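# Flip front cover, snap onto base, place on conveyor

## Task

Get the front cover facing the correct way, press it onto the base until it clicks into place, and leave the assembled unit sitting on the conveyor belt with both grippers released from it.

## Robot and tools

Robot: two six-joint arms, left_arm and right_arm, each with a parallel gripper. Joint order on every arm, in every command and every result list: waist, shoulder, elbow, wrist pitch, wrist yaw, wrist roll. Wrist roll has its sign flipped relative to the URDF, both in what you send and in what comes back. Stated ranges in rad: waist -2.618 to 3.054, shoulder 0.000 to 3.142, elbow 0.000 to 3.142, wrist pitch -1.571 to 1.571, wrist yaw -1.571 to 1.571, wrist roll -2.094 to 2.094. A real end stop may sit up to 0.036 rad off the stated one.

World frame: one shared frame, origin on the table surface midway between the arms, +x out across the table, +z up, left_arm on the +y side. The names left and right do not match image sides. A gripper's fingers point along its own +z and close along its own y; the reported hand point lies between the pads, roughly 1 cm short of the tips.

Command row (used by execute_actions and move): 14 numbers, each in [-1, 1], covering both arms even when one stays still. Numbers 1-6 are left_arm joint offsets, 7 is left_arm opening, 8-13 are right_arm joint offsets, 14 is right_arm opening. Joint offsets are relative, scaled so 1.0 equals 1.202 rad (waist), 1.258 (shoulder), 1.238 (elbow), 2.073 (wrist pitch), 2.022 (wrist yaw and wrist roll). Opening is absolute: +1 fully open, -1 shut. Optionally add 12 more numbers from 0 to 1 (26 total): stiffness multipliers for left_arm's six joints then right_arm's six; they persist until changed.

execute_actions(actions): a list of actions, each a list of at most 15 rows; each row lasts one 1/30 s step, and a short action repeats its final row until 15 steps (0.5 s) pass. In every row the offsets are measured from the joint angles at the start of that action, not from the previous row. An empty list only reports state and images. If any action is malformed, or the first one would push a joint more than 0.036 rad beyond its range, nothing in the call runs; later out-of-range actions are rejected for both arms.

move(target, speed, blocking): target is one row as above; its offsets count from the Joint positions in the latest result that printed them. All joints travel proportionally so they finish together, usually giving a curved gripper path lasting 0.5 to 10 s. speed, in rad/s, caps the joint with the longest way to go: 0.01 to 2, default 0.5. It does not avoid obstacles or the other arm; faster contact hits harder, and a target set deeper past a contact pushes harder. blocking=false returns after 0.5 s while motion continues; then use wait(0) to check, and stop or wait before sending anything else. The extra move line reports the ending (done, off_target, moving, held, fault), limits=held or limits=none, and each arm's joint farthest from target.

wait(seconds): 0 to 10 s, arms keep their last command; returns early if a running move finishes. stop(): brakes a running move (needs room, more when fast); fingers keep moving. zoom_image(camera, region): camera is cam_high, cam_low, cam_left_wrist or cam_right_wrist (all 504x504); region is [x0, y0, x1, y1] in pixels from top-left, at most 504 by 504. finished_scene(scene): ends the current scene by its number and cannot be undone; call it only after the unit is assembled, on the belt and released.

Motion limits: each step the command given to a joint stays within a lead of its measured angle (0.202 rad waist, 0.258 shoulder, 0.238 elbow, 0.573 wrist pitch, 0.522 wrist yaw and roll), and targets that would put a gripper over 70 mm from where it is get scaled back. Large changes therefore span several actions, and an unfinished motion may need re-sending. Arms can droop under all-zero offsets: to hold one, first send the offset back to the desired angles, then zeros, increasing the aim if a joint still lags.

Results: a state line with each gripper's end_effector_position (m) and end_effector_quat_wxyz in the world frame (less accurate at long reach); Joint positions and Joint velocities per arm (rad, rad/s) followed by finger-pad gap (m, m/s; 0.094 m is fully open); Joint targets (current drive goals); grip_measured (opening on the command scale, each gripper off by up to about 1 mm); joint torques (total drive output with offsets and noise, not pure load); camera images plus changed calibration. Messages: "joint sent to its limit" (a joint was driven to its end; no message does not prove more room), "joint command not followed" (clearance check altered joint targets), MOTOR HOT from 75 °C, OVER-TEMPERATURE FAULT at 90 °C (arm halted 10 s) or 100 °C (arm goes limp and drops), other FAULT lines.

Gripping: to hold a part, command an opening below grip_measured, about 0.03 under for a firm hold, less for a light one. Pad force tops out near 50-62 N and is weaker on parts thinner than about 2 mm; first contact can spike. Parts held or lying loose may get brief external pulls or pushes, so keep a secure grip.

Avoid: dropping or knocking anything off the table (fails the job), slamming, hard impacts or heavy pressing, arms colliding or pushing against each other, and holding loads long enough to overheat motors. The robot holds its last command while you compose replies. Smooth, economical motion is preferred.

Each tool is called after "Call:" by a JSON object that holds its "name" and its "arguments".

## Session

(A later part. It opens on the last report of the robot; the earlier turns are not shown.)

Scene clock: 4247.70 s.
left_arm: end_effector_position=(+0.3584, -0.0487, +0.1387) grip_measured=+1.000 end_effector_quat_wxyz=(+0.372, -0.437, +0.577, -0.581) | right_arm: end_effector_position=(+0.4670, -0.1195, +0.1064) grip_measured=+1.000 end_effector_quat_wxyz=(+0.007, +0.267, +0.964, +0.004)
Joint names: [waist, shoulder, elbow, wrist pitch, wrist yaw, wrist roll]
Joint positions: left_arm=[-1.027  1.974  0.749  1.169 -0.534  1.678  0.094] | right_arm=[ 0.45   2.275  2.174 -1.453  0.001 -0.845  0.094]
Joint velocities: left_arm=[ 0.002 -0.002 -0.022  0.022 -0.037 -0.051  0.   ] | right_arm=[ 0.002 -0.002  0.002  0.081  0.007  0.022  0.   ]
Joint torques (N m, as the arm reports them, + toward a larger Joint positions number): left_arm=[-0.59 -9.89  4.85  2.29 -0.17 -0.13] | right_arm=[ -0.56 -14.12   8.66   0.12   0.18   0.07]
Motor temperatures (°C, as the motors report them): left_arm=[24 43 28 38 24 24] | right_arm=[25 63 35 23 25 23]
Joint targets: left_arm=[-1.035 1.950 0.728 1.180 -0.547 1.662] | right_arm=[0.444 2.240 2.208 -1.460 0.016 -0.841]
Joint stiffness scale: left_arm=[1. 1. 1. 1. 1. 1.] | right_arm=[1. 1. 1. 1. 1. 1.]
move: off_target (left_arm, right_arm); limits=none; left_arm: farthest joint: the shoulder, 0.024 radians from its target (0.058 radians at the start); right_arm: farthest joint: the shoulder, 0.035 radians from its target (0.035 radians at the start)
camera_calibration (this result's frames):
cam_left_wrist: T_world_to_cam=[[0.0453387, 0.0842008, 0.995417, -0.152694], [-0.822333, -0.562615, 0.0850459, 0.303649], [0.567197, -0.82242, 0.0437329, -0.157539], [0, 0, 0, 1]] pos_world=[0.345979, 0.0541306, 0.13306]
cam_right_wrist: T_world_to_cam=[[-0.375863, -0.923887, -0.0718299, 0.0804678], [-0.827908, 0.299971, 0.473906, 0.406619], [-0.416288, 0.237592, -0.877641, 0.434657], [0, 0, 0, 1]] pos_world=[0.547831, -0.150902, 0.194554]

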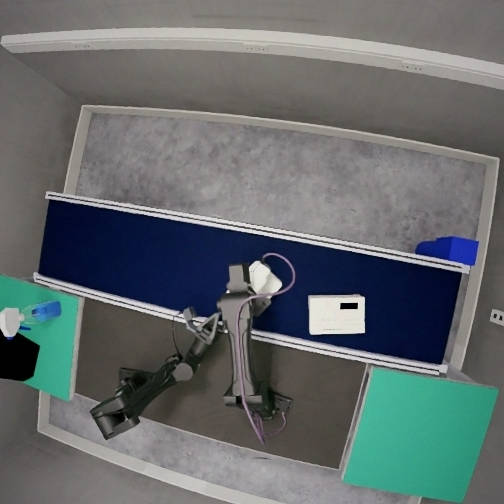

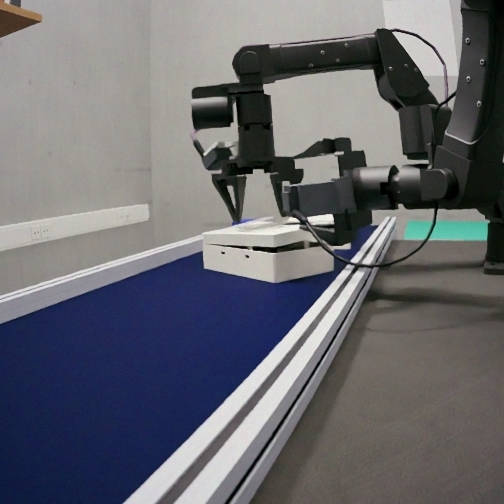

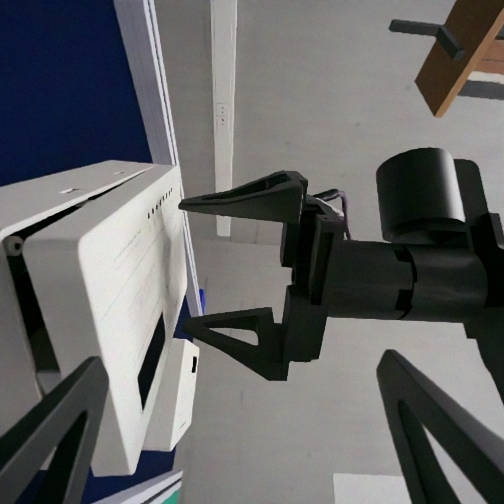

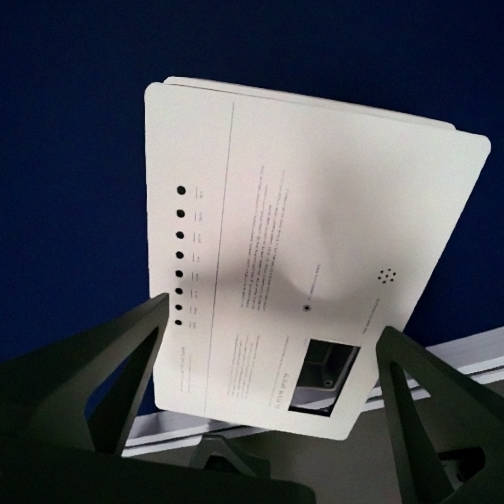

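Call:
{"name": "move", "arguments": {"target": [-0.0067,0.0207,-0.0234,0.004,-0.0104,-0.008,1.0,-0.005,-0.028,0.0275,-0.0034,0.0074,0.002,1.0], "speed": 0.1}}

Scene clock: 4272.67 s.
left_arm: end_effector_position=(+0.3591, -0.0477, +0.1296) grip_measured=+1.000 end_effector_quat_wxyz=(+0.374, -0.440, +0.582, -0.573) | right_arm: end_effector_position=(+0.4670, -0.1195, +0.1064) grip_measured=+1.000 end_effector_quat_wxyz=(+0.007, +0.267, +0.964, +0.004)
Joint names: [waist, shoulder, elbow, wrist pitch, wrist yaw, wrist roll]
Joint positions: left_arm=[-1.027  1.994  0.749  1.17  -0.542  1.679  0.094] | right_arm=[ 0.45   2.275  2.174 -1.453  0.001 -0.845  0.094]
Joint velocities: left_arm=[-0.007 -0.017 -0.012 -0.037  0.022  0.007  0.   ] | right_arm=[ 0.012  0.012 -0.017 -0.037 -0.037 -0.066  0.   ]
Joint torques (N m, as the arm reports them, + toward a larger Joint positions number): left_arm=[-0.65 -8.07  4.16  2.23 -0.21 -0.18] | right_arm=[ -0.57 -14.12   8.65   0.12   0.18   0.06]
Motor temperatures (°C, as the motors report them): left_arm=[24 45 26 40 24 24] | right_arm=[25 64 35 23 25 23]
Joint targets: left_arm=[-1.035 2.000 0.720 1.177 -0.555 1.662] | right_arm=[0.444 2.240 2.208 -1.460 0.016 -0.841]
Joint stiffness scale: left_arm=[1. 1. 1. 1. 1. 1.] | right_arm=[1. 1. 1. 1. 1. 1.]
move: off_target (left_arm, right_arm); limits=none; left_arm: farthest joint: the elbow, 0.029 radians from its target (0.029 radians at the start); right_arm: farthest joint: the shoulder, 0.035 radians from its target (0.035 radians at the start)
camera_calibration (this result's frames):
cam_left_wrist: T_world_to_cam=[[0.0566119, 0.0712622, 0.99585, -0.14853], [-0.816946, -0.570079, 0.087236, 0.302974], [0.573929, -0.818494, 0.0259441, -0.156616], [0, 0, 0, 1]] pos_world=[0.345808, 0.0551142, 0.125547]
cam_right_wrist: T_world_to_cam=[[-0.375863, -0.923887, -0.0718299, 0.0804678], [-0.827908, 0.299971, 0.473906, 0.406619], [-0.416288, 0.237592, -0.877641, 0.434657], [0, 0, 0, 1]] pos_world=[0.547831, -0.150902, 0.194554]

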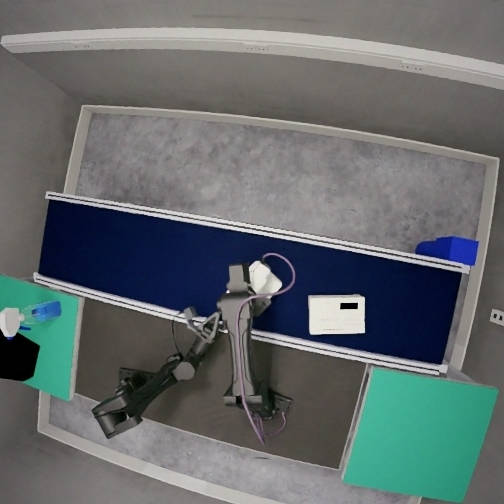

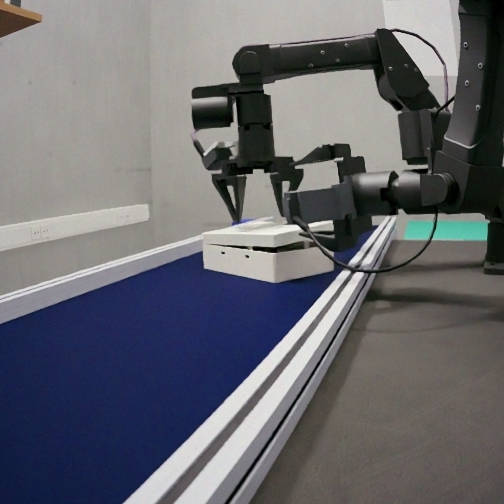

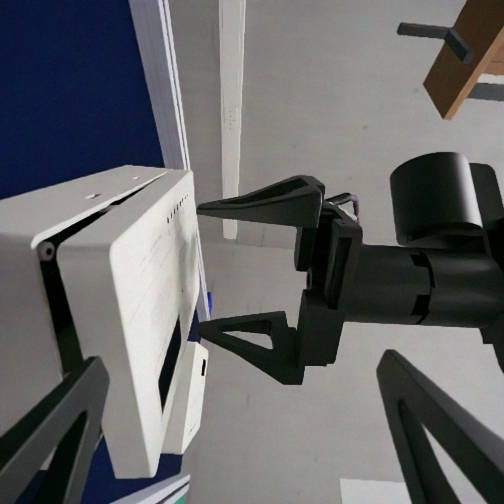

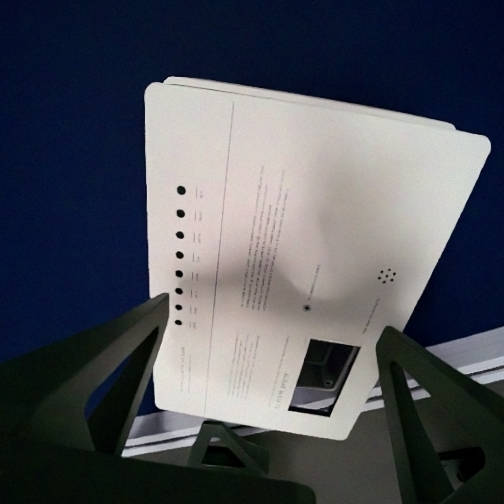

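Call:
{"name": "zoom_image", "arguments": {"camera": "cam_left_wrist", "region": [0, 200, 220, 500]}}

Region (0, 200, 220, 500) of cam_left_wrist's 504x504 image, scaled by 1.680, with more detail than that image has; it fills the left 370 columns of this view, and the rest is white.

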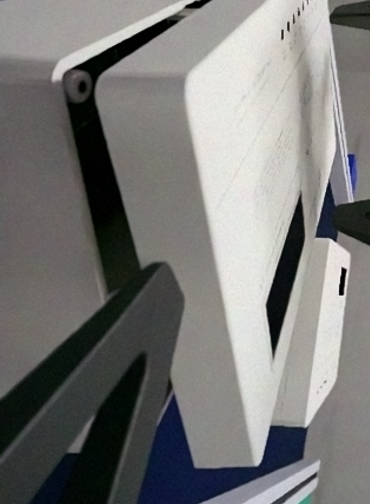

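Call:
{"name": "move", "arguments": {"target": [0.0114,0.027,0.0444,0.0096,0.0102,-0.008,1.0,-0.005,-0.028,0.0275,-0.0034,0.0074,0.002,1.0], "speed": 0.1}}

Scene clock: 4308.80 s.
left_arm: end_effector_position=(+0.3636, -0.0516, +0.1262) grip_measured=+1.000 end_effector_quat_wxyz=(+0.372, -0.439, +0.582, -0.575) | right_arm: end_effector_position=(+0.4670, -0.1195, +0.1064) grip_measured=+1.000 end_effector_quat_wxyz=(+0.007, +0.267, +0.964, +0.004)
Joint names: [waist, shoulder, elbow, wrist pitch, wrist yaw, wrist roll]
Joint positions: left_arm=[-1.021  2.022  0.771  1.179 -0.531  1.68   0.094] | right_arm=[ 0.45   2.275  2.174 -1.453  0.001 -0.845  0.094]
Joint velocities: left_arm=[ 0.002  0.007 -0.002 -0.066  0.037 -0.022  0.   ] | right_arm=[-0.017  0.007  0.002 -0.022  0.007 -0.051  0.   ]
Joint torques (N m, as the arm reports them, + toward a larger Joint positions number): left_arm=[ 0.78 -8.29  9.06  2.25  0.04 -0.19] | right_arm=[ -0.57 -14.12   8.65   0.12   0.18   0.06]
Motor temperatures (°C, as the motors report them): left_arm=[24 43 25 40 24 24] | right_arm=[25 66 35 23 25 23]
Joint targets: left_arm=[-1.013 2.028 0.804 1.190 -0.521 1.663] | right_arm=[0.444 2.240 2.208 -1.460 0.016 -0.841]
Joint stiffness scale: left_arm=[1. 1. 1. 1. 1. 1.] | right_arm=[1. 1. 1. 1. 1. 1.]
move: off_target (left_arm, right_arm); limits=none; left_arm: farthest joint: the elbow, 0.033 radians from its target (0.055 radians at the start); right_arm: farthest joint: the shoulder, 0.035 radians from its target (0.035 radians at the start)
camera_calibration (this result's frames):
cam_left_wrist: T_world_to_cam=[[0.0560152, 0.0748875, 0.995617, -0.144721], [-0.819789, -0.565758, 0.0886775, 0.30582], [0.569919, -0.821164, 0.0297009, -0.161531], [0, 0, 0, 1]] pos_world=[0.350874, 0.0512149, 0.121765]
cam_right_wrist: T_world_to_cam=[[-0.375863, -0.923887, -0.0718299, 0.0804678], [-0.827908, 0.299971, 0.473906, 0.406619], [-0.416288, 0.237592, -0.877641, 0.434657], [0, 0, 0, 1]] pos_world=[0.547831, -0.150902, 0.194554]

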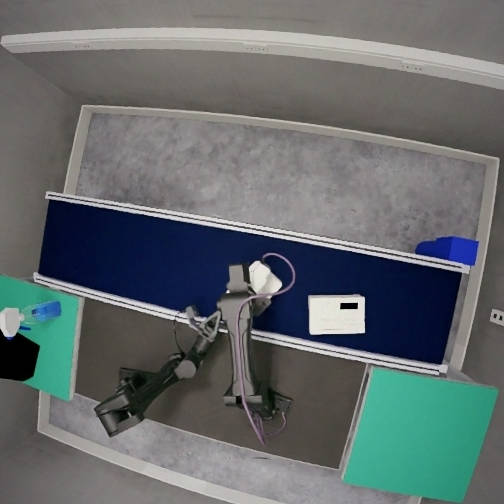

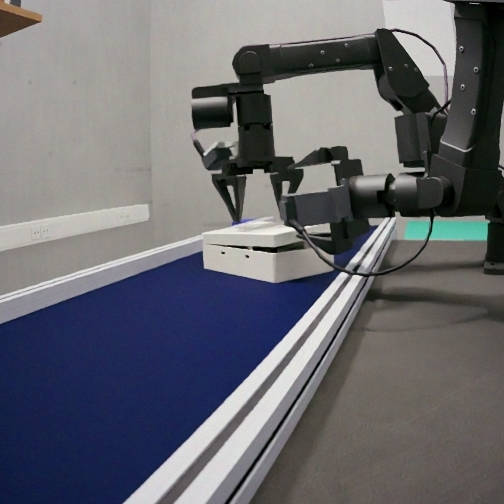

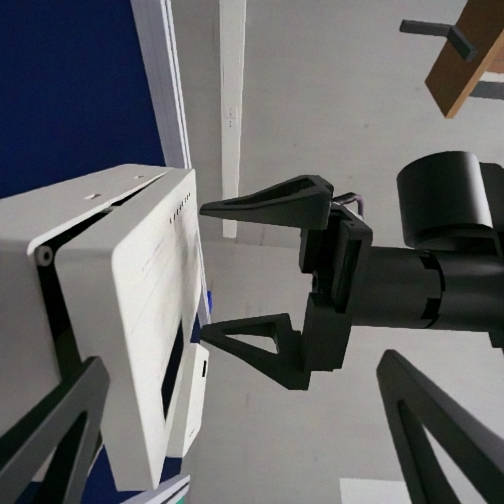

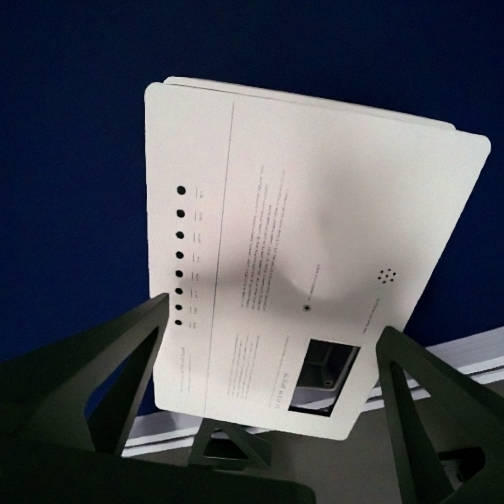

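Call:
{"name": "execute_actions", "arguments": {"actions": [[[0.0072,0.007,0.029,0.0053,0.005,-0.008,1.0,-0.005,-0.028,0.0275,-0.0034,0.0074,0.002,1.0],[0.0077,0.0085,0.031,0.0053,0.0055,-0.008,1.0,-0.005,-0.028,0.0275,-0.0034,0.0074,0.002,1.0],[0.0082,0.010,0.033,0.0053,0.006,-0.008,1.0,-0.005,-0.028,0.0275,-0.0034,0.0074,0.002,1.0],[0.0087,0.012,0.035,0.0053,0.0064,-0.008,1.0,-0.005,-0.028,0.0275,-0.0034,0.0074,0.002,1.0],[0.0087,0.012,0.0362,0.0053,0.0064,-0.008,1.0,-0.005,-0.028,0.0275,-0.0034,0.0074,0.002,1.0]]]}}

Scene clock: 4339.80 s.
left_arm: end_effector_position=(+0.3635, -0.0520, +0.1262) grip_measured=+1.000 end_effector_quat_wxyz=(+0.371, -0.438, +0.582, -0.576) | right_arm: end_effector_position=(+0.4670, -0.1195, +0.1064) grip_measured=+1.000 end_effector_quat_wxyz=(+0.007, +0.267, +0.964, +0.004)
Joint names: [waist, shoulder, elbow, wrist pitch, wrist yaw, wrist roll]
Joint positions: left_arm=[-1.021  2.022  0.771  1.179 -0.529  1.68   0.094] | right_arm=[ 0.45   2.275  2.174 -1.453  0.001 -0.845  0.094]
Joint velocities: left_arm=[-0.002 -0.012 -0.007 -0.037 -0.022  0.022  0.   ] | right_arm=[-0.012 -0.007  0.007 -0.081 -0.066  0.007  0.   ]
Joint torques (N m, as the arm reports them, + toward a larger Joint positions number): left_arm=[ 0.98 -7.69 10.04  2.27  0.06 -0.17] | right_arm=[ -0.57 -14.11   8.66   0.11   0.18   0.06]
Motor temperatures (°C, as the motors report them): left_arm=[24 42 27 40 24 24] | right_arm=[25 67 36 23 25 23]
Joint targets: left_arm=[-1.011 2.038 0.816 1.190 -0.518 1.664] | right_arm=[0.444 2.240 2.208 -1.460 0.016 -0.841]
Joint stiffness scale: left_arm=[1. 1. 1. 1. 1. 1.] | right_arm=[1. 1. 1. 1. 1. 1.]
camera_calibration (this result's frames):
cam_left_wrist: T_world_to_cam=[[0.0563624, 0.0748593, 0.9956, -0.144786], [-0.82128, -0.563562, 0.0888682, 0.306066], [0.567735, -0.822675, 0.0297168, -0.161089], [0, 0, 0, 1]] pos_world=[0.350983, 0.0508018, 0.121737]
cam_right_wrist: T_world_to_cam=[[-0.375863, -0.923887, -0.0718299, 0.0804678], [-0.827908, 0.299971, 0.473906, 0.406619], [-0.416288, 0.237592, -0.877641, 0.434657], [0, 0, 0, 1]] pos_world=[0.547831, -0.150902, 0.194554]

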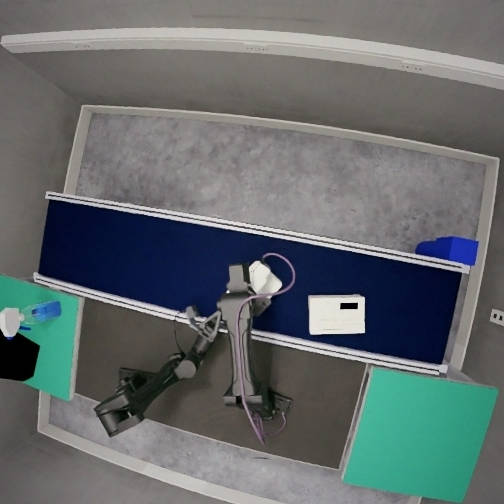

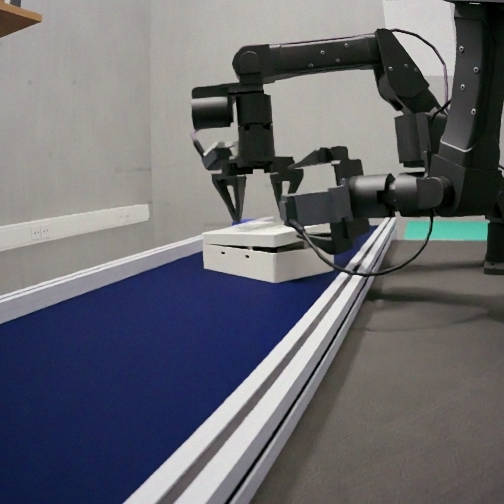

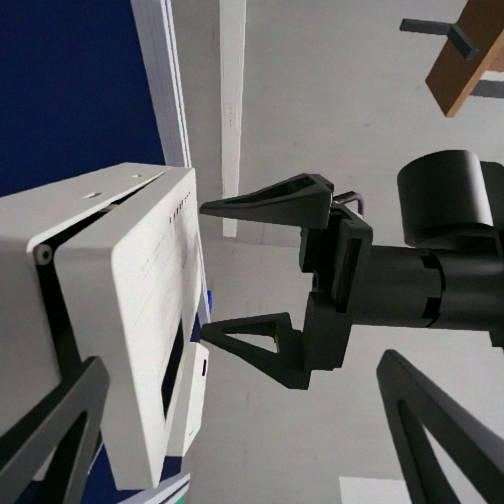

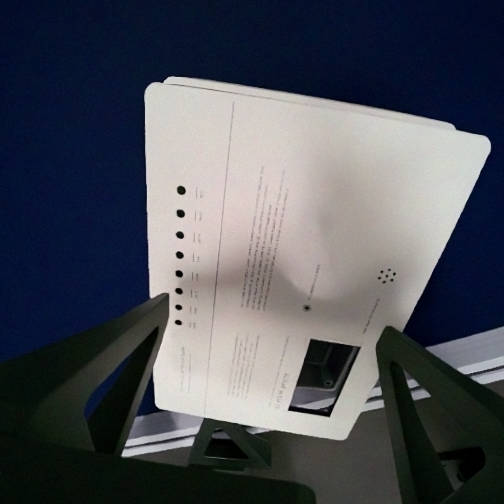

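Call:
{"name": "execute_actions", "arguments": {"actions": [[[0.0087,0.0135,0.038,0.0053,0.0064,-0.008,1.0,-0.005,-0.028,0.0275,-0.0034,0.0074,0.002,1.0],[0.0092,0.015,0.040,0.0053,0.0064,-0.008,1.0,-0.005,-0.028,0.0275,-0.0034,0.0074,0.002,1.0],[0.0097,0.0165,0.042,0.0053,0.0064,-0.008,1.0,-0.005,-0.028,0.0275,-0.0034,0.0074,0.002,1.0],[0.0102,0.018,0.044,0.0053,0.0064,-0.008,1.0,-0.005,-0.028,0.0275,-0.0034,0.0074,0.002,1.0],[0.0107,0.0195,0.046,0.0053,0.0064,-0.008,1.0,-0.005,-0.028,0.0275,-0.0034,0.0074,0.002,1.0],[0.0112,0.021,0.048,0.0053,0.0064,-0.008,1.0,-0.005,-0.028,0.0275,-0.0034,0.0074,0.002,1.0]]]}}

Scene clock: 4359.63 s.
left_arm: end_effector_position=(+0.3678, -0.0557, +0.1262) grip_measured=+1.000 end_effector_quat_wxyz=(+0.371, -0.438, +0.580, -0.578) | right_arm: end_effector_position=(+0.4670, -0.1195, +0.1064) grip_measured=+1.000 end_effector_quat_wxyz=(+0.007, +0.267, +0.964, +0.004)
Joint names: [waist, shoulder, elbow, wrist pitch, wrist yaw, wrist roll]
Joint positions: left_arm=[-1.018  2.04   0.795  1.18  -0.525  1.68   0.094] | right_arm=[ 0.45   2.275  2.174 -1.453  0.001 -0.845  0.094]
Joint velocities: left_arm=[-0.002 -0.017  0.007 -0.007 -0.007 -0.007  0.   ] | right_arm=[ 0.002  0.002  0.012  0.037  0.037 -0.022  0.   ]
Joint torques (N m, as the arm reports them, + toward a larger Joint positions number): left_arm=[ 0.9  -8.25  9.31  2.27  0.05 -0.14] | right_arm=[ -0.57 -14.11   8.65   0.11   0.18   0.06]
Motor temperatures (°C, as the motors report them): left_arm=[24 42 28 40 24 24] | right_arm=[25 68 36 23 25 23]
Joint targets: left_arm=[-1.008 2.049 0.831 1.190 -0.516 1.664] | right_arm=[0.444 2.240 2.208 -1.460 0.016 -0.841]
Joint stiffness scale: left_arm=[1. 1. 1. 1. 1. 1.] | right_arm=[1. 1. 1. 1. 1. 1.]
camera_calibration (this result's frames):
cam_left_wrist: T_world_to_cam=[[0.052708, 0.0796773, 0.995426, -0.14313], [-0.821818, -0.562824, 0.0885658, 0.307808], [0.567306, -0.822728, 0.035815, -0.167185], [0, 0, 0, 1]] pos_world=[0.355352, 0.0470982, 0.121202]
cam_right_wrist: T_world_to_cam=[[-0.375863, -0.923887, -0.0718299, 0.0804678], [-0.827908, 0.299971, 0.473906, 0.406619], [-0.416288, 0.237592, -0.877641, 0.434657], [0, 0, 0, 1]] pos_world=[0.547831, -0.150902, 0.194554]

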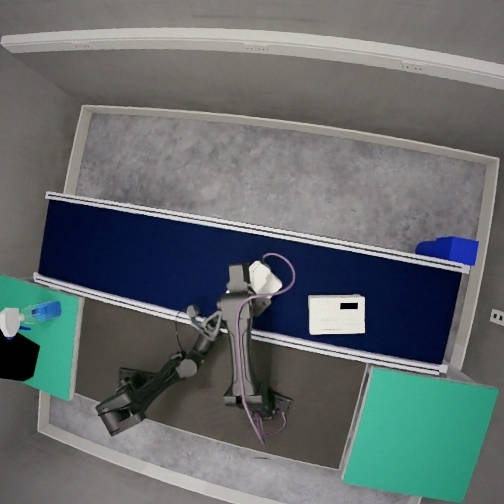

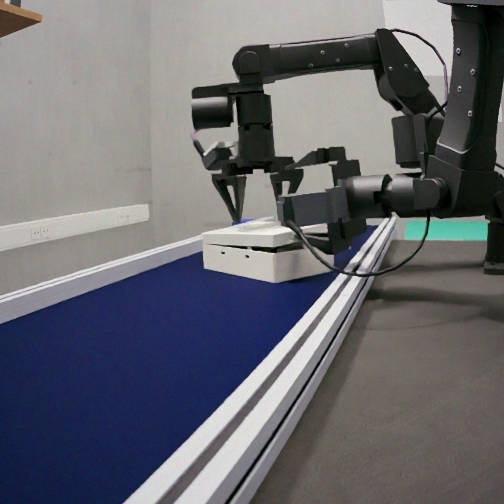

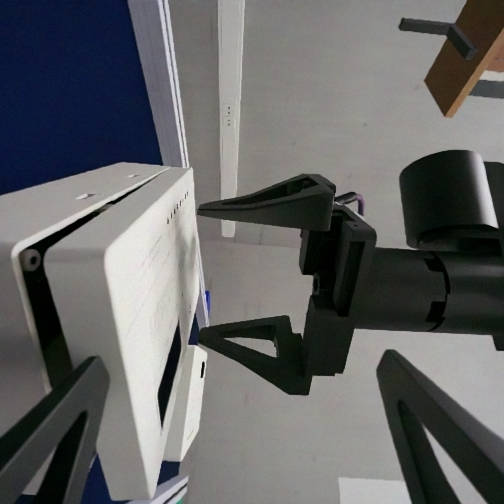

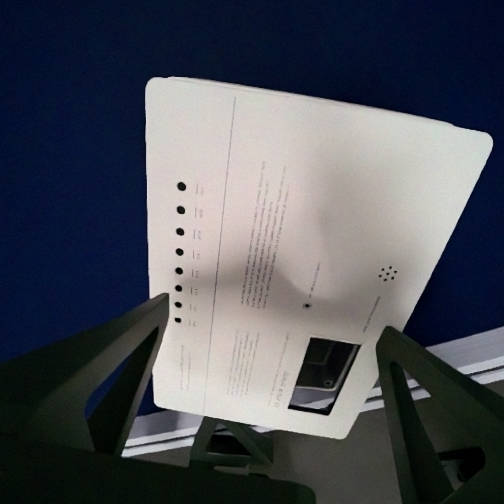

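Call:
{"name": "zoom_image", "arguments": {"camera": "cam_right_wrist", "region": [130, 60, 504, 180]}}

Call:
{"name": "zoom_image", "arguments": {"camera": "cam_low", "region": [190, 200, 350, 300]}}

Region (130, 60, 504, 180) of cam_right_wrist's 504x504 image, scaled by 1.348, with more detail than that image has; it fills the top 162 rows of this view, and the rest is white.

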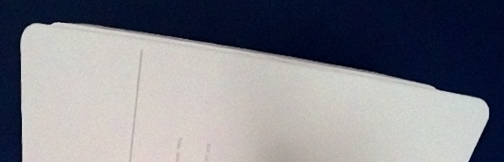

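Region (190, 200, 350, 300) of cam_low's 504x504 image, scaled by 3.150, with more detail than that image has; it fills the top 315 rows of this view, and the rest is white.

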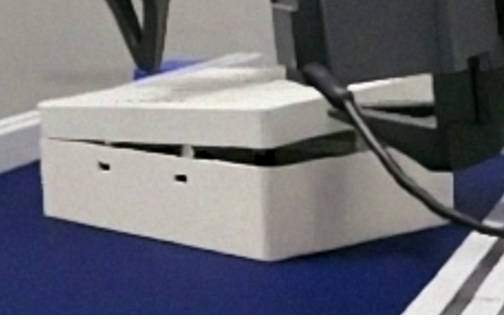

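Call:
{"name": "zoom_image", "arguments": {"camera": "cam_right_wrist", "region": [130, 60, 250, 120]}}

Call:
{"name": "zoom_image", "arguments": {"camera": "cam_right_wrist", "region": [384, 90, 504, 170]}}

Call:
{"name": "zoom_image", "arguments": {"camera": "cam_left_wrist", "region": [0, 150, 220, 500]}}

Region (130, 60, 250, 120) of cam_right_wrist's 504x504 image, scaled by 4.200, with more detail than that image has.

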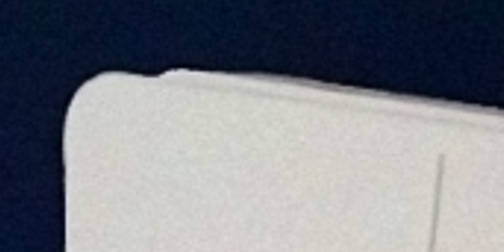

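Region (384, 90, 504, 170) of cam_right_wrist's 504x504 image, scaled by 4.200, with more detail than that image has.

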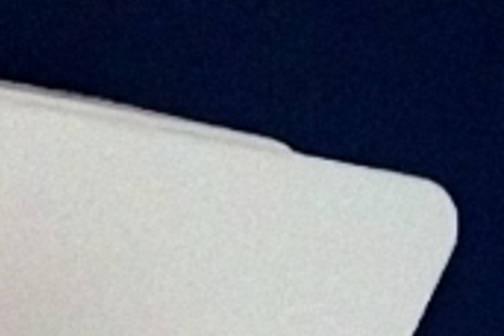

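Region (0, 150, 220, 500) of cam_left_wrist's 504x504 image, scaled by 1.440, with more detail than that image has; it fills the left 317 columns of this view, and the rest is white.

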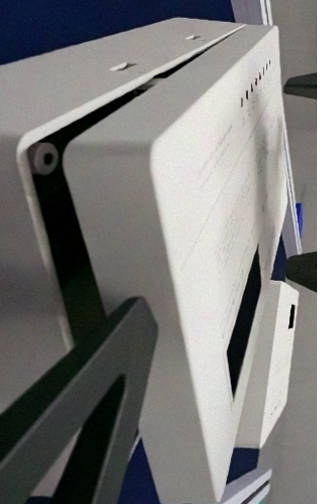

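Call:
{"name": "zoom_image", "arguments": {"camera": "cam_low", "region": [235, 220, 305, 290]}}

Call:
{"name": "zoom_image", "arguments": {"camera": "cam_low", "region": [195, 220, 255, 280]}}

Region (235, 220, 305, 290) of cam_low's 504x504 image, scaled by 7.200, with more detail than that image has.

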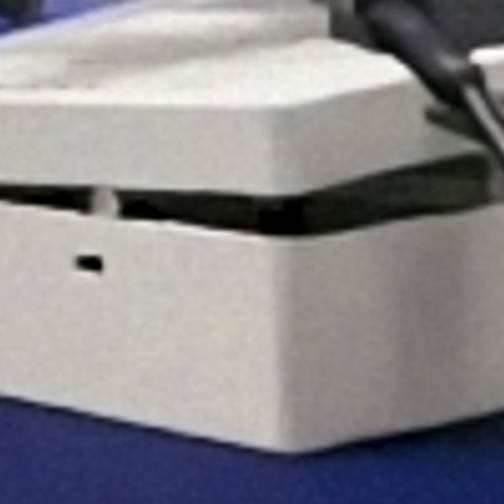

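Region (195, 220, 255, 280) of cam_low's 504x504 image, scaled by 8.400, with more detail than that image has.

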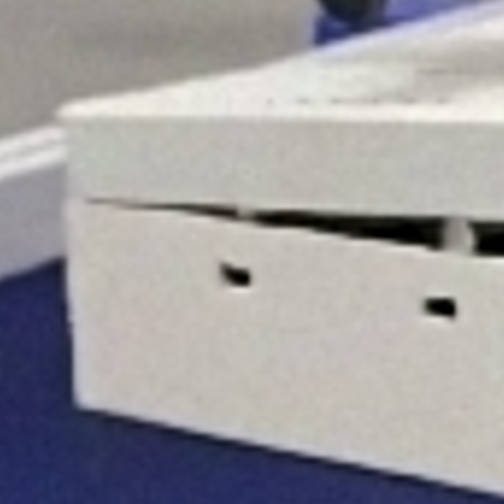

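Call:
{"name": "move", "arguments": {"target": [-0.011,-0.036,-0.036,0.005,0.0045,-0.008,1.0,-0.005,-0.028,-0.0396,0.0106,0.0074,0.002,1.0], "speed": 0.08}}

Scene clock: 4465.40 s.
left_arm: end_effector_position=(+0.3627, -0.0533, +0.1280) grip_measured=+1.000 end_effector_quat_wxyz=(+0.369, -0.437, +0.582, -0.578) | right_arm: end_effector_position=(+0.4612, -0.1214, +0.0975) grip_measured=+1.000 end_effector_quat_wxyz=(-0.005, +0.267, +0.964, -0.004)
Joint names: [waist, shoulder, elbow, wrist pitch, wrist yaw, wrist roll]
Joint positions: left_arm=[-1.023  2.019  0.771  1.18  -0.525  1.682  0.094] | right_arm=[ 0.45   2.275  2.138 -1.446  0.001 -0.845  0.094]
Joint velocities: left_arm=[-0.002  0.027  0.007  0.007  0.037  0.007  0.   ] | right_arm=[-0.017 -0.002 -0.007  0.022  0.022 -0.007  0.   ]
Joint torques (N m, as the arm reports them, + toward a larger Joint positions number): left_arm=[ -0.77 -10.16   4.85   2.28   0.05  -0.19] | right_arm=[ -0.57 -14.2    4.72   0.28   0.18   0.06]
Motor temperatures (°C, as the motors report them): left_arm=[24 42 29 41 24 24] | right_arm=[25 71 37 23 25 23]
Joint targets: left_arm=[-1.031 1.995 0.750 1.190 -0.516 1.664] | right_arm=[0.444 2.240 2.124 -1.431 0.016 -0.841]
Joint stiffness scale: left_arm=[1. 1. 1. 1. 1. 1.] | right_arm=[1. 1. 1. 1. 1. 1.]
move: off_target (left_arm, right_arm); limits=none; left_arm: farthest joint: the shoulder, 0.024 radians from its target (0.046 radians at the start); right_arm: farthest joint: the shoulder, 0.035 radians from its target (0.035 radians at the start)
camera_calibration (this result's frames):
cam_left_wrist: T_world_to_cam=[[0.0548501, 0.0793868, 0.995334, -0.145593], [-0.824392, -0.558818, 0.0900007, 0.305855], [0.563355, -0.825482, 0.0347947, -0.160925], [0, 0, 0, 1]] pos_world=[0.350788, 0.0496351, 0.122986]
cam_right_wrist: T_world_to_cam=[[-0.377594, -0.924433, -0.053351, 0.0748609], [-0.814526, 0.304193, 0.493978, 0.398934], [-0.44042, 0.229979, -0.867836, 0.434107], [0, 0, 0, 1]] pos_world=[0.544399, -0.151984, 0.183664]

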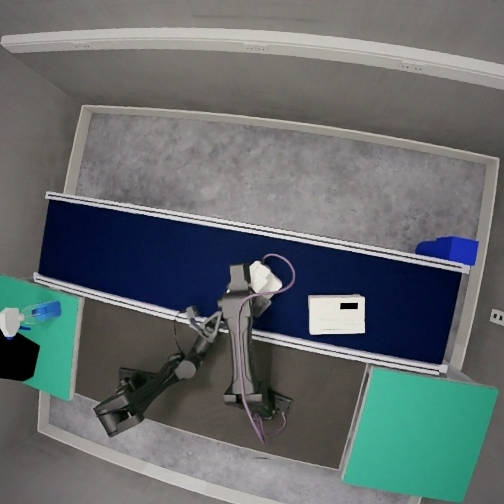

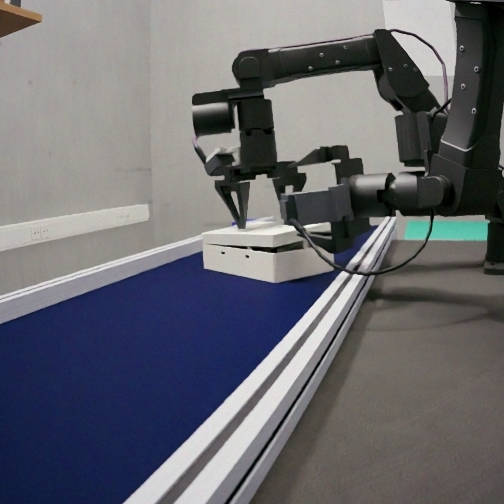

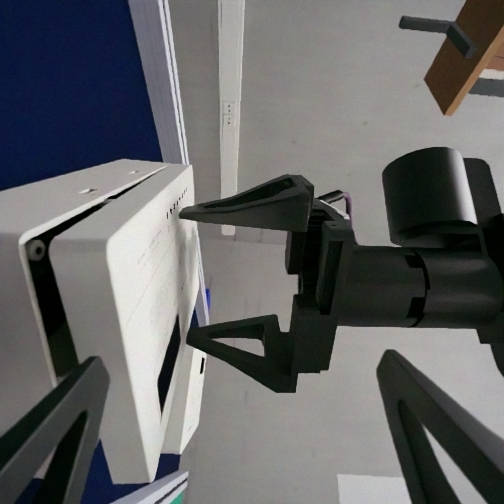

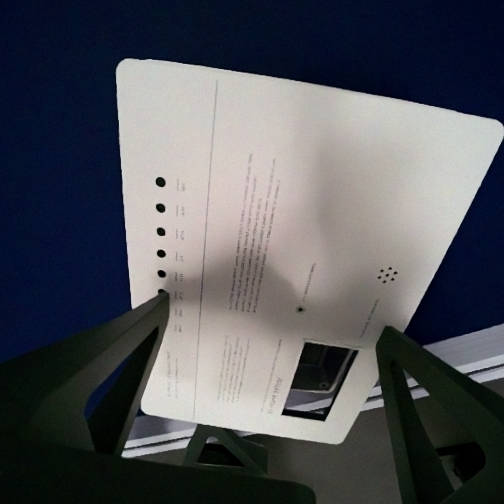

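Call:
{"name": "execute_actions", "arguments": {"actions": [[[-0.011,-0.02,-0.017,0.005,0.0045,-0.008,1.0,-0.005,-0.026,-0.014,0.008,0.0074,0.002,1.0],[-0.007,-0.02,-0.017,0.005,0.0045,-0.008,1.0,-0.005,-0.024,-0.017,0.009,0.0074,0.002,1.0],[-0.007,-0.02,-0.017,0.005,0.0045,-0.008,1.0,-0.005,-0.022,-0.020,0.010,0.0074,0.002,1.0],[-0.007,-0.02,-0.017,0.005,0.0045,-0.008,1.0,-0.005,-0.020,-0.023,0.011,0.0074,0.002,1.0],[-0.007,-0.02,-0.017,0.005,0.0045,-0.008,1.0,-0.005,-0.018,-0.026,0.012,0.0074,0.002,1.0],[-0.007,-0.02,-0.017,0.005,0.0045,-0.008,1.0,-0.005,-0.016,-0.029,0.013,0.0074,0.002,1.0],[-0.007,-0.02,-0.017,0.005,0.0045,-0.008,1.0,-0.005,-0.014,-0.032,0.014,0.0074,0.002,1.0],[-0.007,-0.02,-0.017,0.005,0.0045,-0.008,1.0,-0.005,-0.012,-0.035,0.015,0.0074,0.002,1.0],[-0.007,-0.02,-0.017,0.005,0.0045,-0.008,1.0,-0.005,-0.010,-0.038,0.016,0.0074,0.002,1.0],[-0.007,-0.02,-0.017,0.005,0.0045,-0.008,1.0,-0.005,-0.008,-0.041,0.017,0.0074,0.002,1.0],[-0.007,-0.02,-0.017,0.005,0.0045,-0.008,1.0,-0.005,-0.006,-0.044,0.018,0.0074,0.002,1.0],[-0.007,-0.02,-0.017,0.005,0.0045,-0.008,1.0,-0.005,-0.004,-0.047,0.019,0.0074,0.002,1.0],[-0.007,-0.02,-0.017,0.005,0.0045,-0.008,1.0,-0.005,-0.002,-0.049,0.020,0.0074,0.002,1.0],[-0.007,-0.02,-0.017,0.005,0.0045,-0.008,1.0,-0.005,0.0,-0.05,0.021,0.0074,0.002,1.0],[-0.007,-0.02,-0.017,0.005,0.0045,-0.008,1.0,-0.005,0.0,-0.05,0.021,0.0074,0.002,1.0]]]}}

Scene clock: 4486.47 s.
left_arm: end_effector_position=(+0.3626, -0.0534, +0.1280) grip_measured=+1.000 end_effector_quat_wxyz=(+0.369, -0.437, +0.582, -0.579) | right_arm: end_effector_position=(+0.4607, -0.1221, +0.0927) grip_measured=+1.000 end_effector_quat_wxyz=(-0.005, +0.266, +0.964, -0.006)
Joint names: [waist, shoulder, elbow, wrist pitch, wrist yaw, wrist roll]
Joint positions: left_arm=[-1.023  2.019  0.771  1.18  -0.525  1.682  0.094] | right_arm=[ 0.45   2.272  2.115 -1.429  0.004 -0.845  0.094]
Joint velocities: left_arm=[-0.012 -0.007 -0.027  0.022 -0.007  0.022  0.   ] | right_arm=[ 0.002 -0.017 -0.027 -0.022 -0.037 -0.022  0.   ]
Joint torques (N m, as the arm reports them, + toward a larger Joint positions number): left_arm=[ -0.66 -10.24   4.81   2.26   0.06  -0.16] | right_arm=[ -0.65 -11.09   2.93   0.33   0.13   0.04]
Motor temperatures (°C, as the motors report them): left_arm=[24 43 27 41 24 24] | right_arm=[25 72 34 23 25 23]
Joint targets: left_arm=[-1.031 1.994 0.750 1.190 -0.516 1.666] | right_arm=[0.444 2.275 2.077 -1.403 0.016 -0.842]
Joint stiffness scale: left_arm=[1. 1. 1. 1. 1. 1.] | right_arm=[1. 1. 1. 1. 1. 1.]
camera_calibration (this result's frames):
cam_left_wrist: T_world_to_cam=[[0.0548804, 0.0793659, 0.995334, -0.145587], [-0.824605, -0.558503, 0.0900007, 0.305766], [0.56304, -0.825697, 0.0347947, -0.160873], [0, 0, 0, 1]] pos_world=[0.350704, 0.0494938, 0.122986]
cam_right_wrist: T_world_to_cam=[[-0.376952, -0.924932, -0.0490662, 0.0729655], [-0.813785, 0.305425, 0.49444, 0.400897], [-0.442337, 0.226309, -0.867826, 0.430254], [0, 0, 0, 1]] pos_world=[0.544065, -0.152326, 0.178747]

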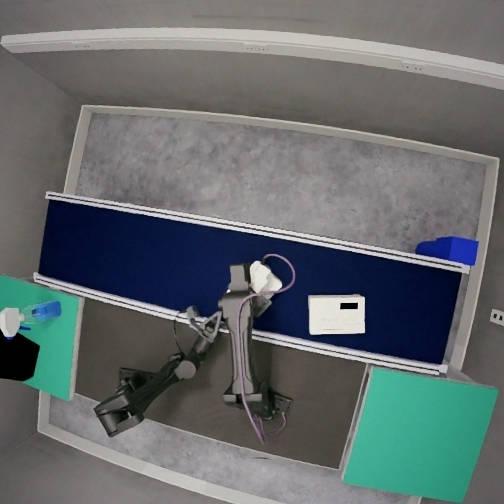

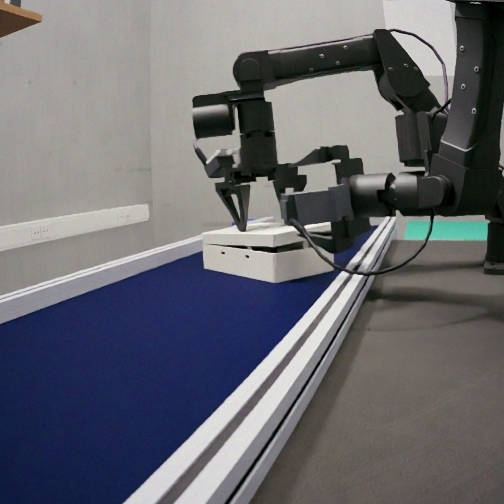

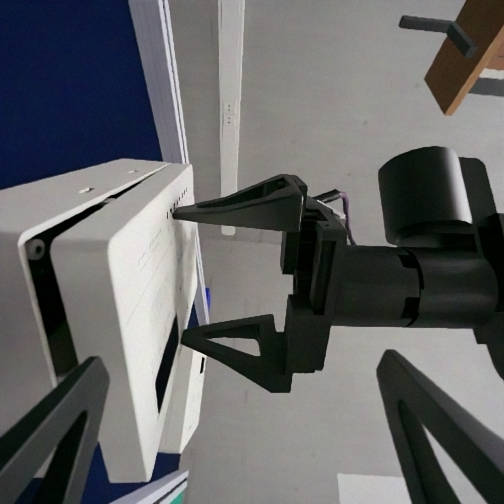

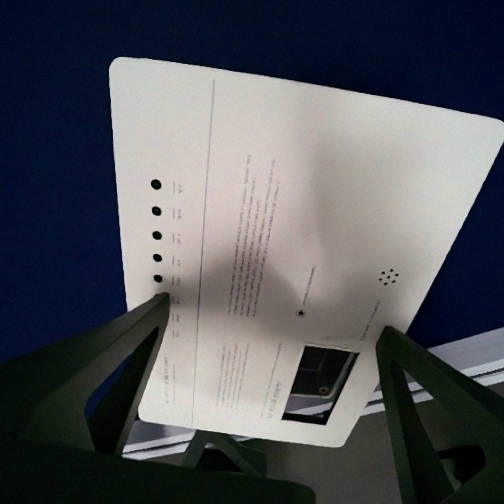

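Call:
{"name": "zoom_image", "arguments": {"camera": "cam_low", "region": [190, 200, 350, 300]}}

Call:
{"name": "zoom_image", "arguments": {"camera": "cam_left_wrist", "region": [0, 150, 260, 500]}}

Region (190, 200, 350, 300) of cam_low's 504x504 image, scaled by 3.150, with more detail than that image has; it fills the top 315 rows of this view, and the rest is white.

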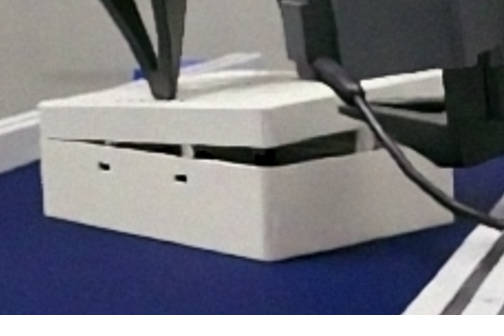

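Region (0, 150, 260, 500) of cam_left_wrist's 504x504 image, scaled by 1.440, with more detail than that image has; it fills the left 374 columns of this view, and the rest is white.

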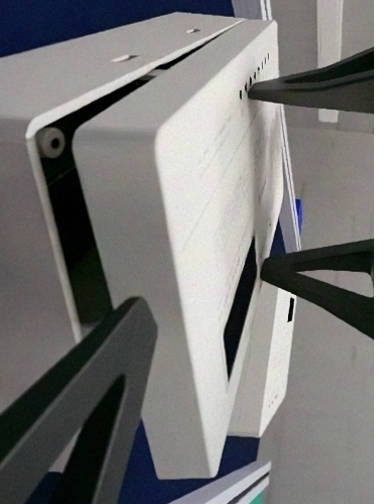

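Call:
{"name": "execute_actions", "arguments": {"actions": [[[-0.007,-0.02,-0.017,0.005,0.0045,-0.008,1.0,-0.005,0.0024,-0.031,0.0125,0.006,0.0015,1.0],[-0.007,-0.02,-0.017,0.005,0.0045,-0.008,1.0,-0.005,0.005,-0.033,0.013,0.006,0.0015,1.0],[-0.007,-0.02,-0.017,0.005,0.0045,-0.008,1.0,-0.005,0.0075,-0.035,0.0135,0.006,0.0015,1.0],[-0.007,-0.02,-0.017,0.005,0.0045,-0.008,1.0,-0.005,0.010,-0.037,0.014,0.006,0.0015,1.0],[-0.007,-0.02,-0.017,0.005,0.0045,-0.008,1.0,-0.005,0.0125,-0.039,0.0145,0.006,0.0015,1.0],[-0.007,-0.02,-0.017,0.005,0.0045,-0.008,1.0,-0.005,0.015,-0.041,0.015,0.006,0.0015,1.0],[-0.007,-0.02,-0.017,0.005,0.0045,-0.008,1.0,-0.005,0.0175,-0.043,0.0155,0.006,0.0015,1.0],[-0.007,-0.02,-0.017,0.005,0.0045,-0.008,1.0,-0.005,0.020,-0.045,0.016,0.006,0.0015,1.0],[-0.007,-0.02,-0.017,0.005,0.0045,-0.008,1.0,-0.005,0.0225,-0.047,0.0165,0.006,0.0015,1.0],[-0.007,-0.02,-0.017,0.005,0.0045,-0.008,1.0,-0.005,0.025,-0.049,0.017,0.006,0.0015,1.0],[-0.007,-0.02,-0.017,0.005,0.0045,-0.008,1.0,-0.005,0.0275,-0.051,0.0175,0.006,0.0015,1.0],[-0.007,-0.02,-0.017,0.005,0.0045,-0.008,1.0,-0.005,0.030,-0.053,0.018,0.006,0.0015,1.0],[-0.007,-0.02,-0.017,0.005,0.0045,-0.008,1.0,-0.005,0.032,-0.055,0.0185,0.006,0.0015,1.0],[-0.007,-0.02,-0.017,0.005,0.0045,-0.008,1.0,-0.005,0.034,-0.057,0.019,0.006,0.0015,1.0],[-0.007,-0.02,-0.017,0.005,0.0045,-0.008,1.0,-0.005,0.036,-0.059,0.019,0.006,0.0015,1.0]]]}}

Scene clock: 4507.53 s.
left_arm: end_effector_position=(+0.3626, -0.0534, +0.1280) grip_measured=+1.000 end_effector_quat_wxyz=(+0.369, -0.437, +0.582, -0.579) | right_arm: end_effector_position=(+0.4608, -0.1221, +0.0896) grip_measured=+1.000 end_effector_quat_wxyz=(-0.005, +0.265, +0.964, -0.006)
Joint names: [waist, shoulder, elbow, wrist pitch, wrist yaw, wrist roll]
Joint positions: left_arm=[-1.023  2.019  0.771  1.18  -0.525  1.682  0.094] | right_arm=[ 0.45   2.272  2.102 -1.416  0.004 -0.843  0.094]
Joint velocities: left_arm=[ 0.002 -0.022  0.007  0.007 -0.095  0.066  0.   ] | right_arm=[-0.007 -0.017 -0.178  0.11   0.007  0.081  0.   ]
Joint torques (N m, as the arm reports them, + toward a larger Joint positions number): left_arm=[ -0.69 -10.26   4.93   2.26   0.05  -0.17] | right_arm=[-0.54 -7.91  1.95  0.22  0.11  0.02]
Motor temperatures (°C, as the motors report them): left_arm=[24 44 26 41 24 24] | right_arm=[25 67 33 23 25 23]
Joint targets: left_arm=[-1.032 1.994 0.750 1.190 -0.516 1.666] | right_arm=[0.444 2.318 2.042 -1.389 0.016 -0.842]
Joint stiffness scale: left_arm=[1. 1. 1. 1. 1. 1.] | right_arm=[1. 1. 1. 1. 1. 1.]
camera_calibration (this result's frames):
cam_left_wrist: T_world_to_cam=[[0.0548804, 0.0793659, 0.995334, -0.145587], [-0.824605, -0.558503, 0.0900007, 0.305766], [0.56304, -0.825697, 0.0347947, -0.160873], [0, 0, 0, 1]] pos_world=[0.350704, 0.0494938, 0.122986]
cam_right_wrist: T_world_to_cam=[[-0.375177, -0.925668, -0.0487901, 0.071934], [-0.814416, 0.304035, 0.494256, 0.402717], [-0.442684, 0.225169, -0.867946, 0.427677], [0, 0, 0, 1]] pos_world=[0.544293, -0.152153, 0.175665]

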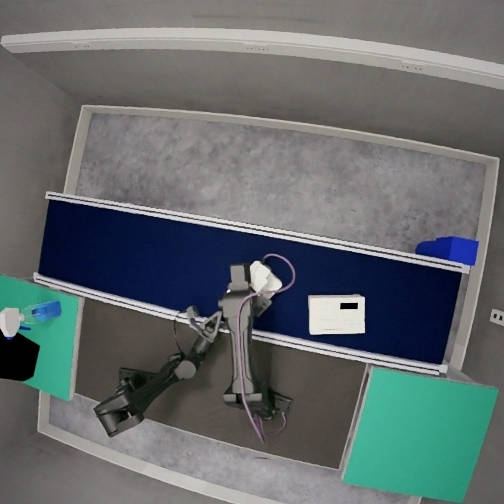

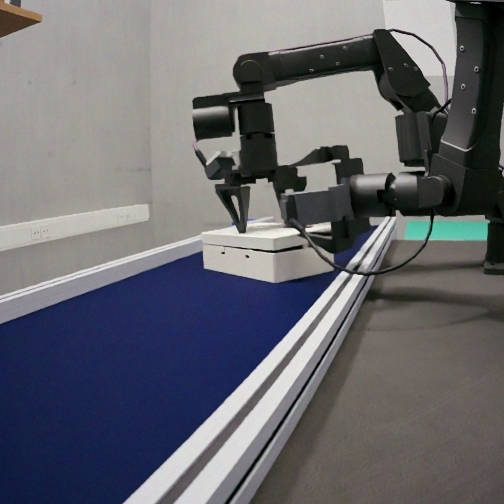

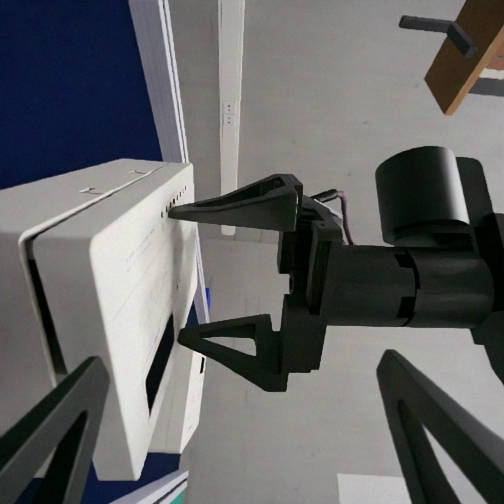

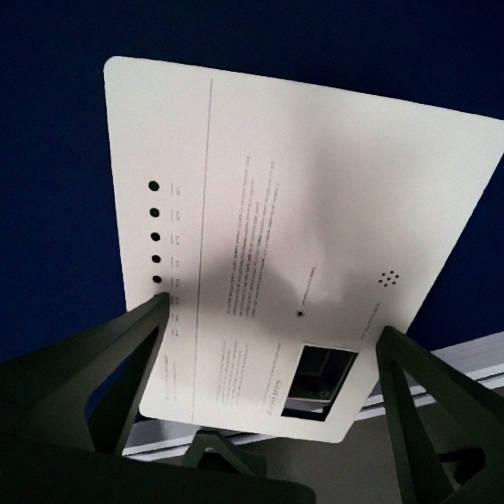

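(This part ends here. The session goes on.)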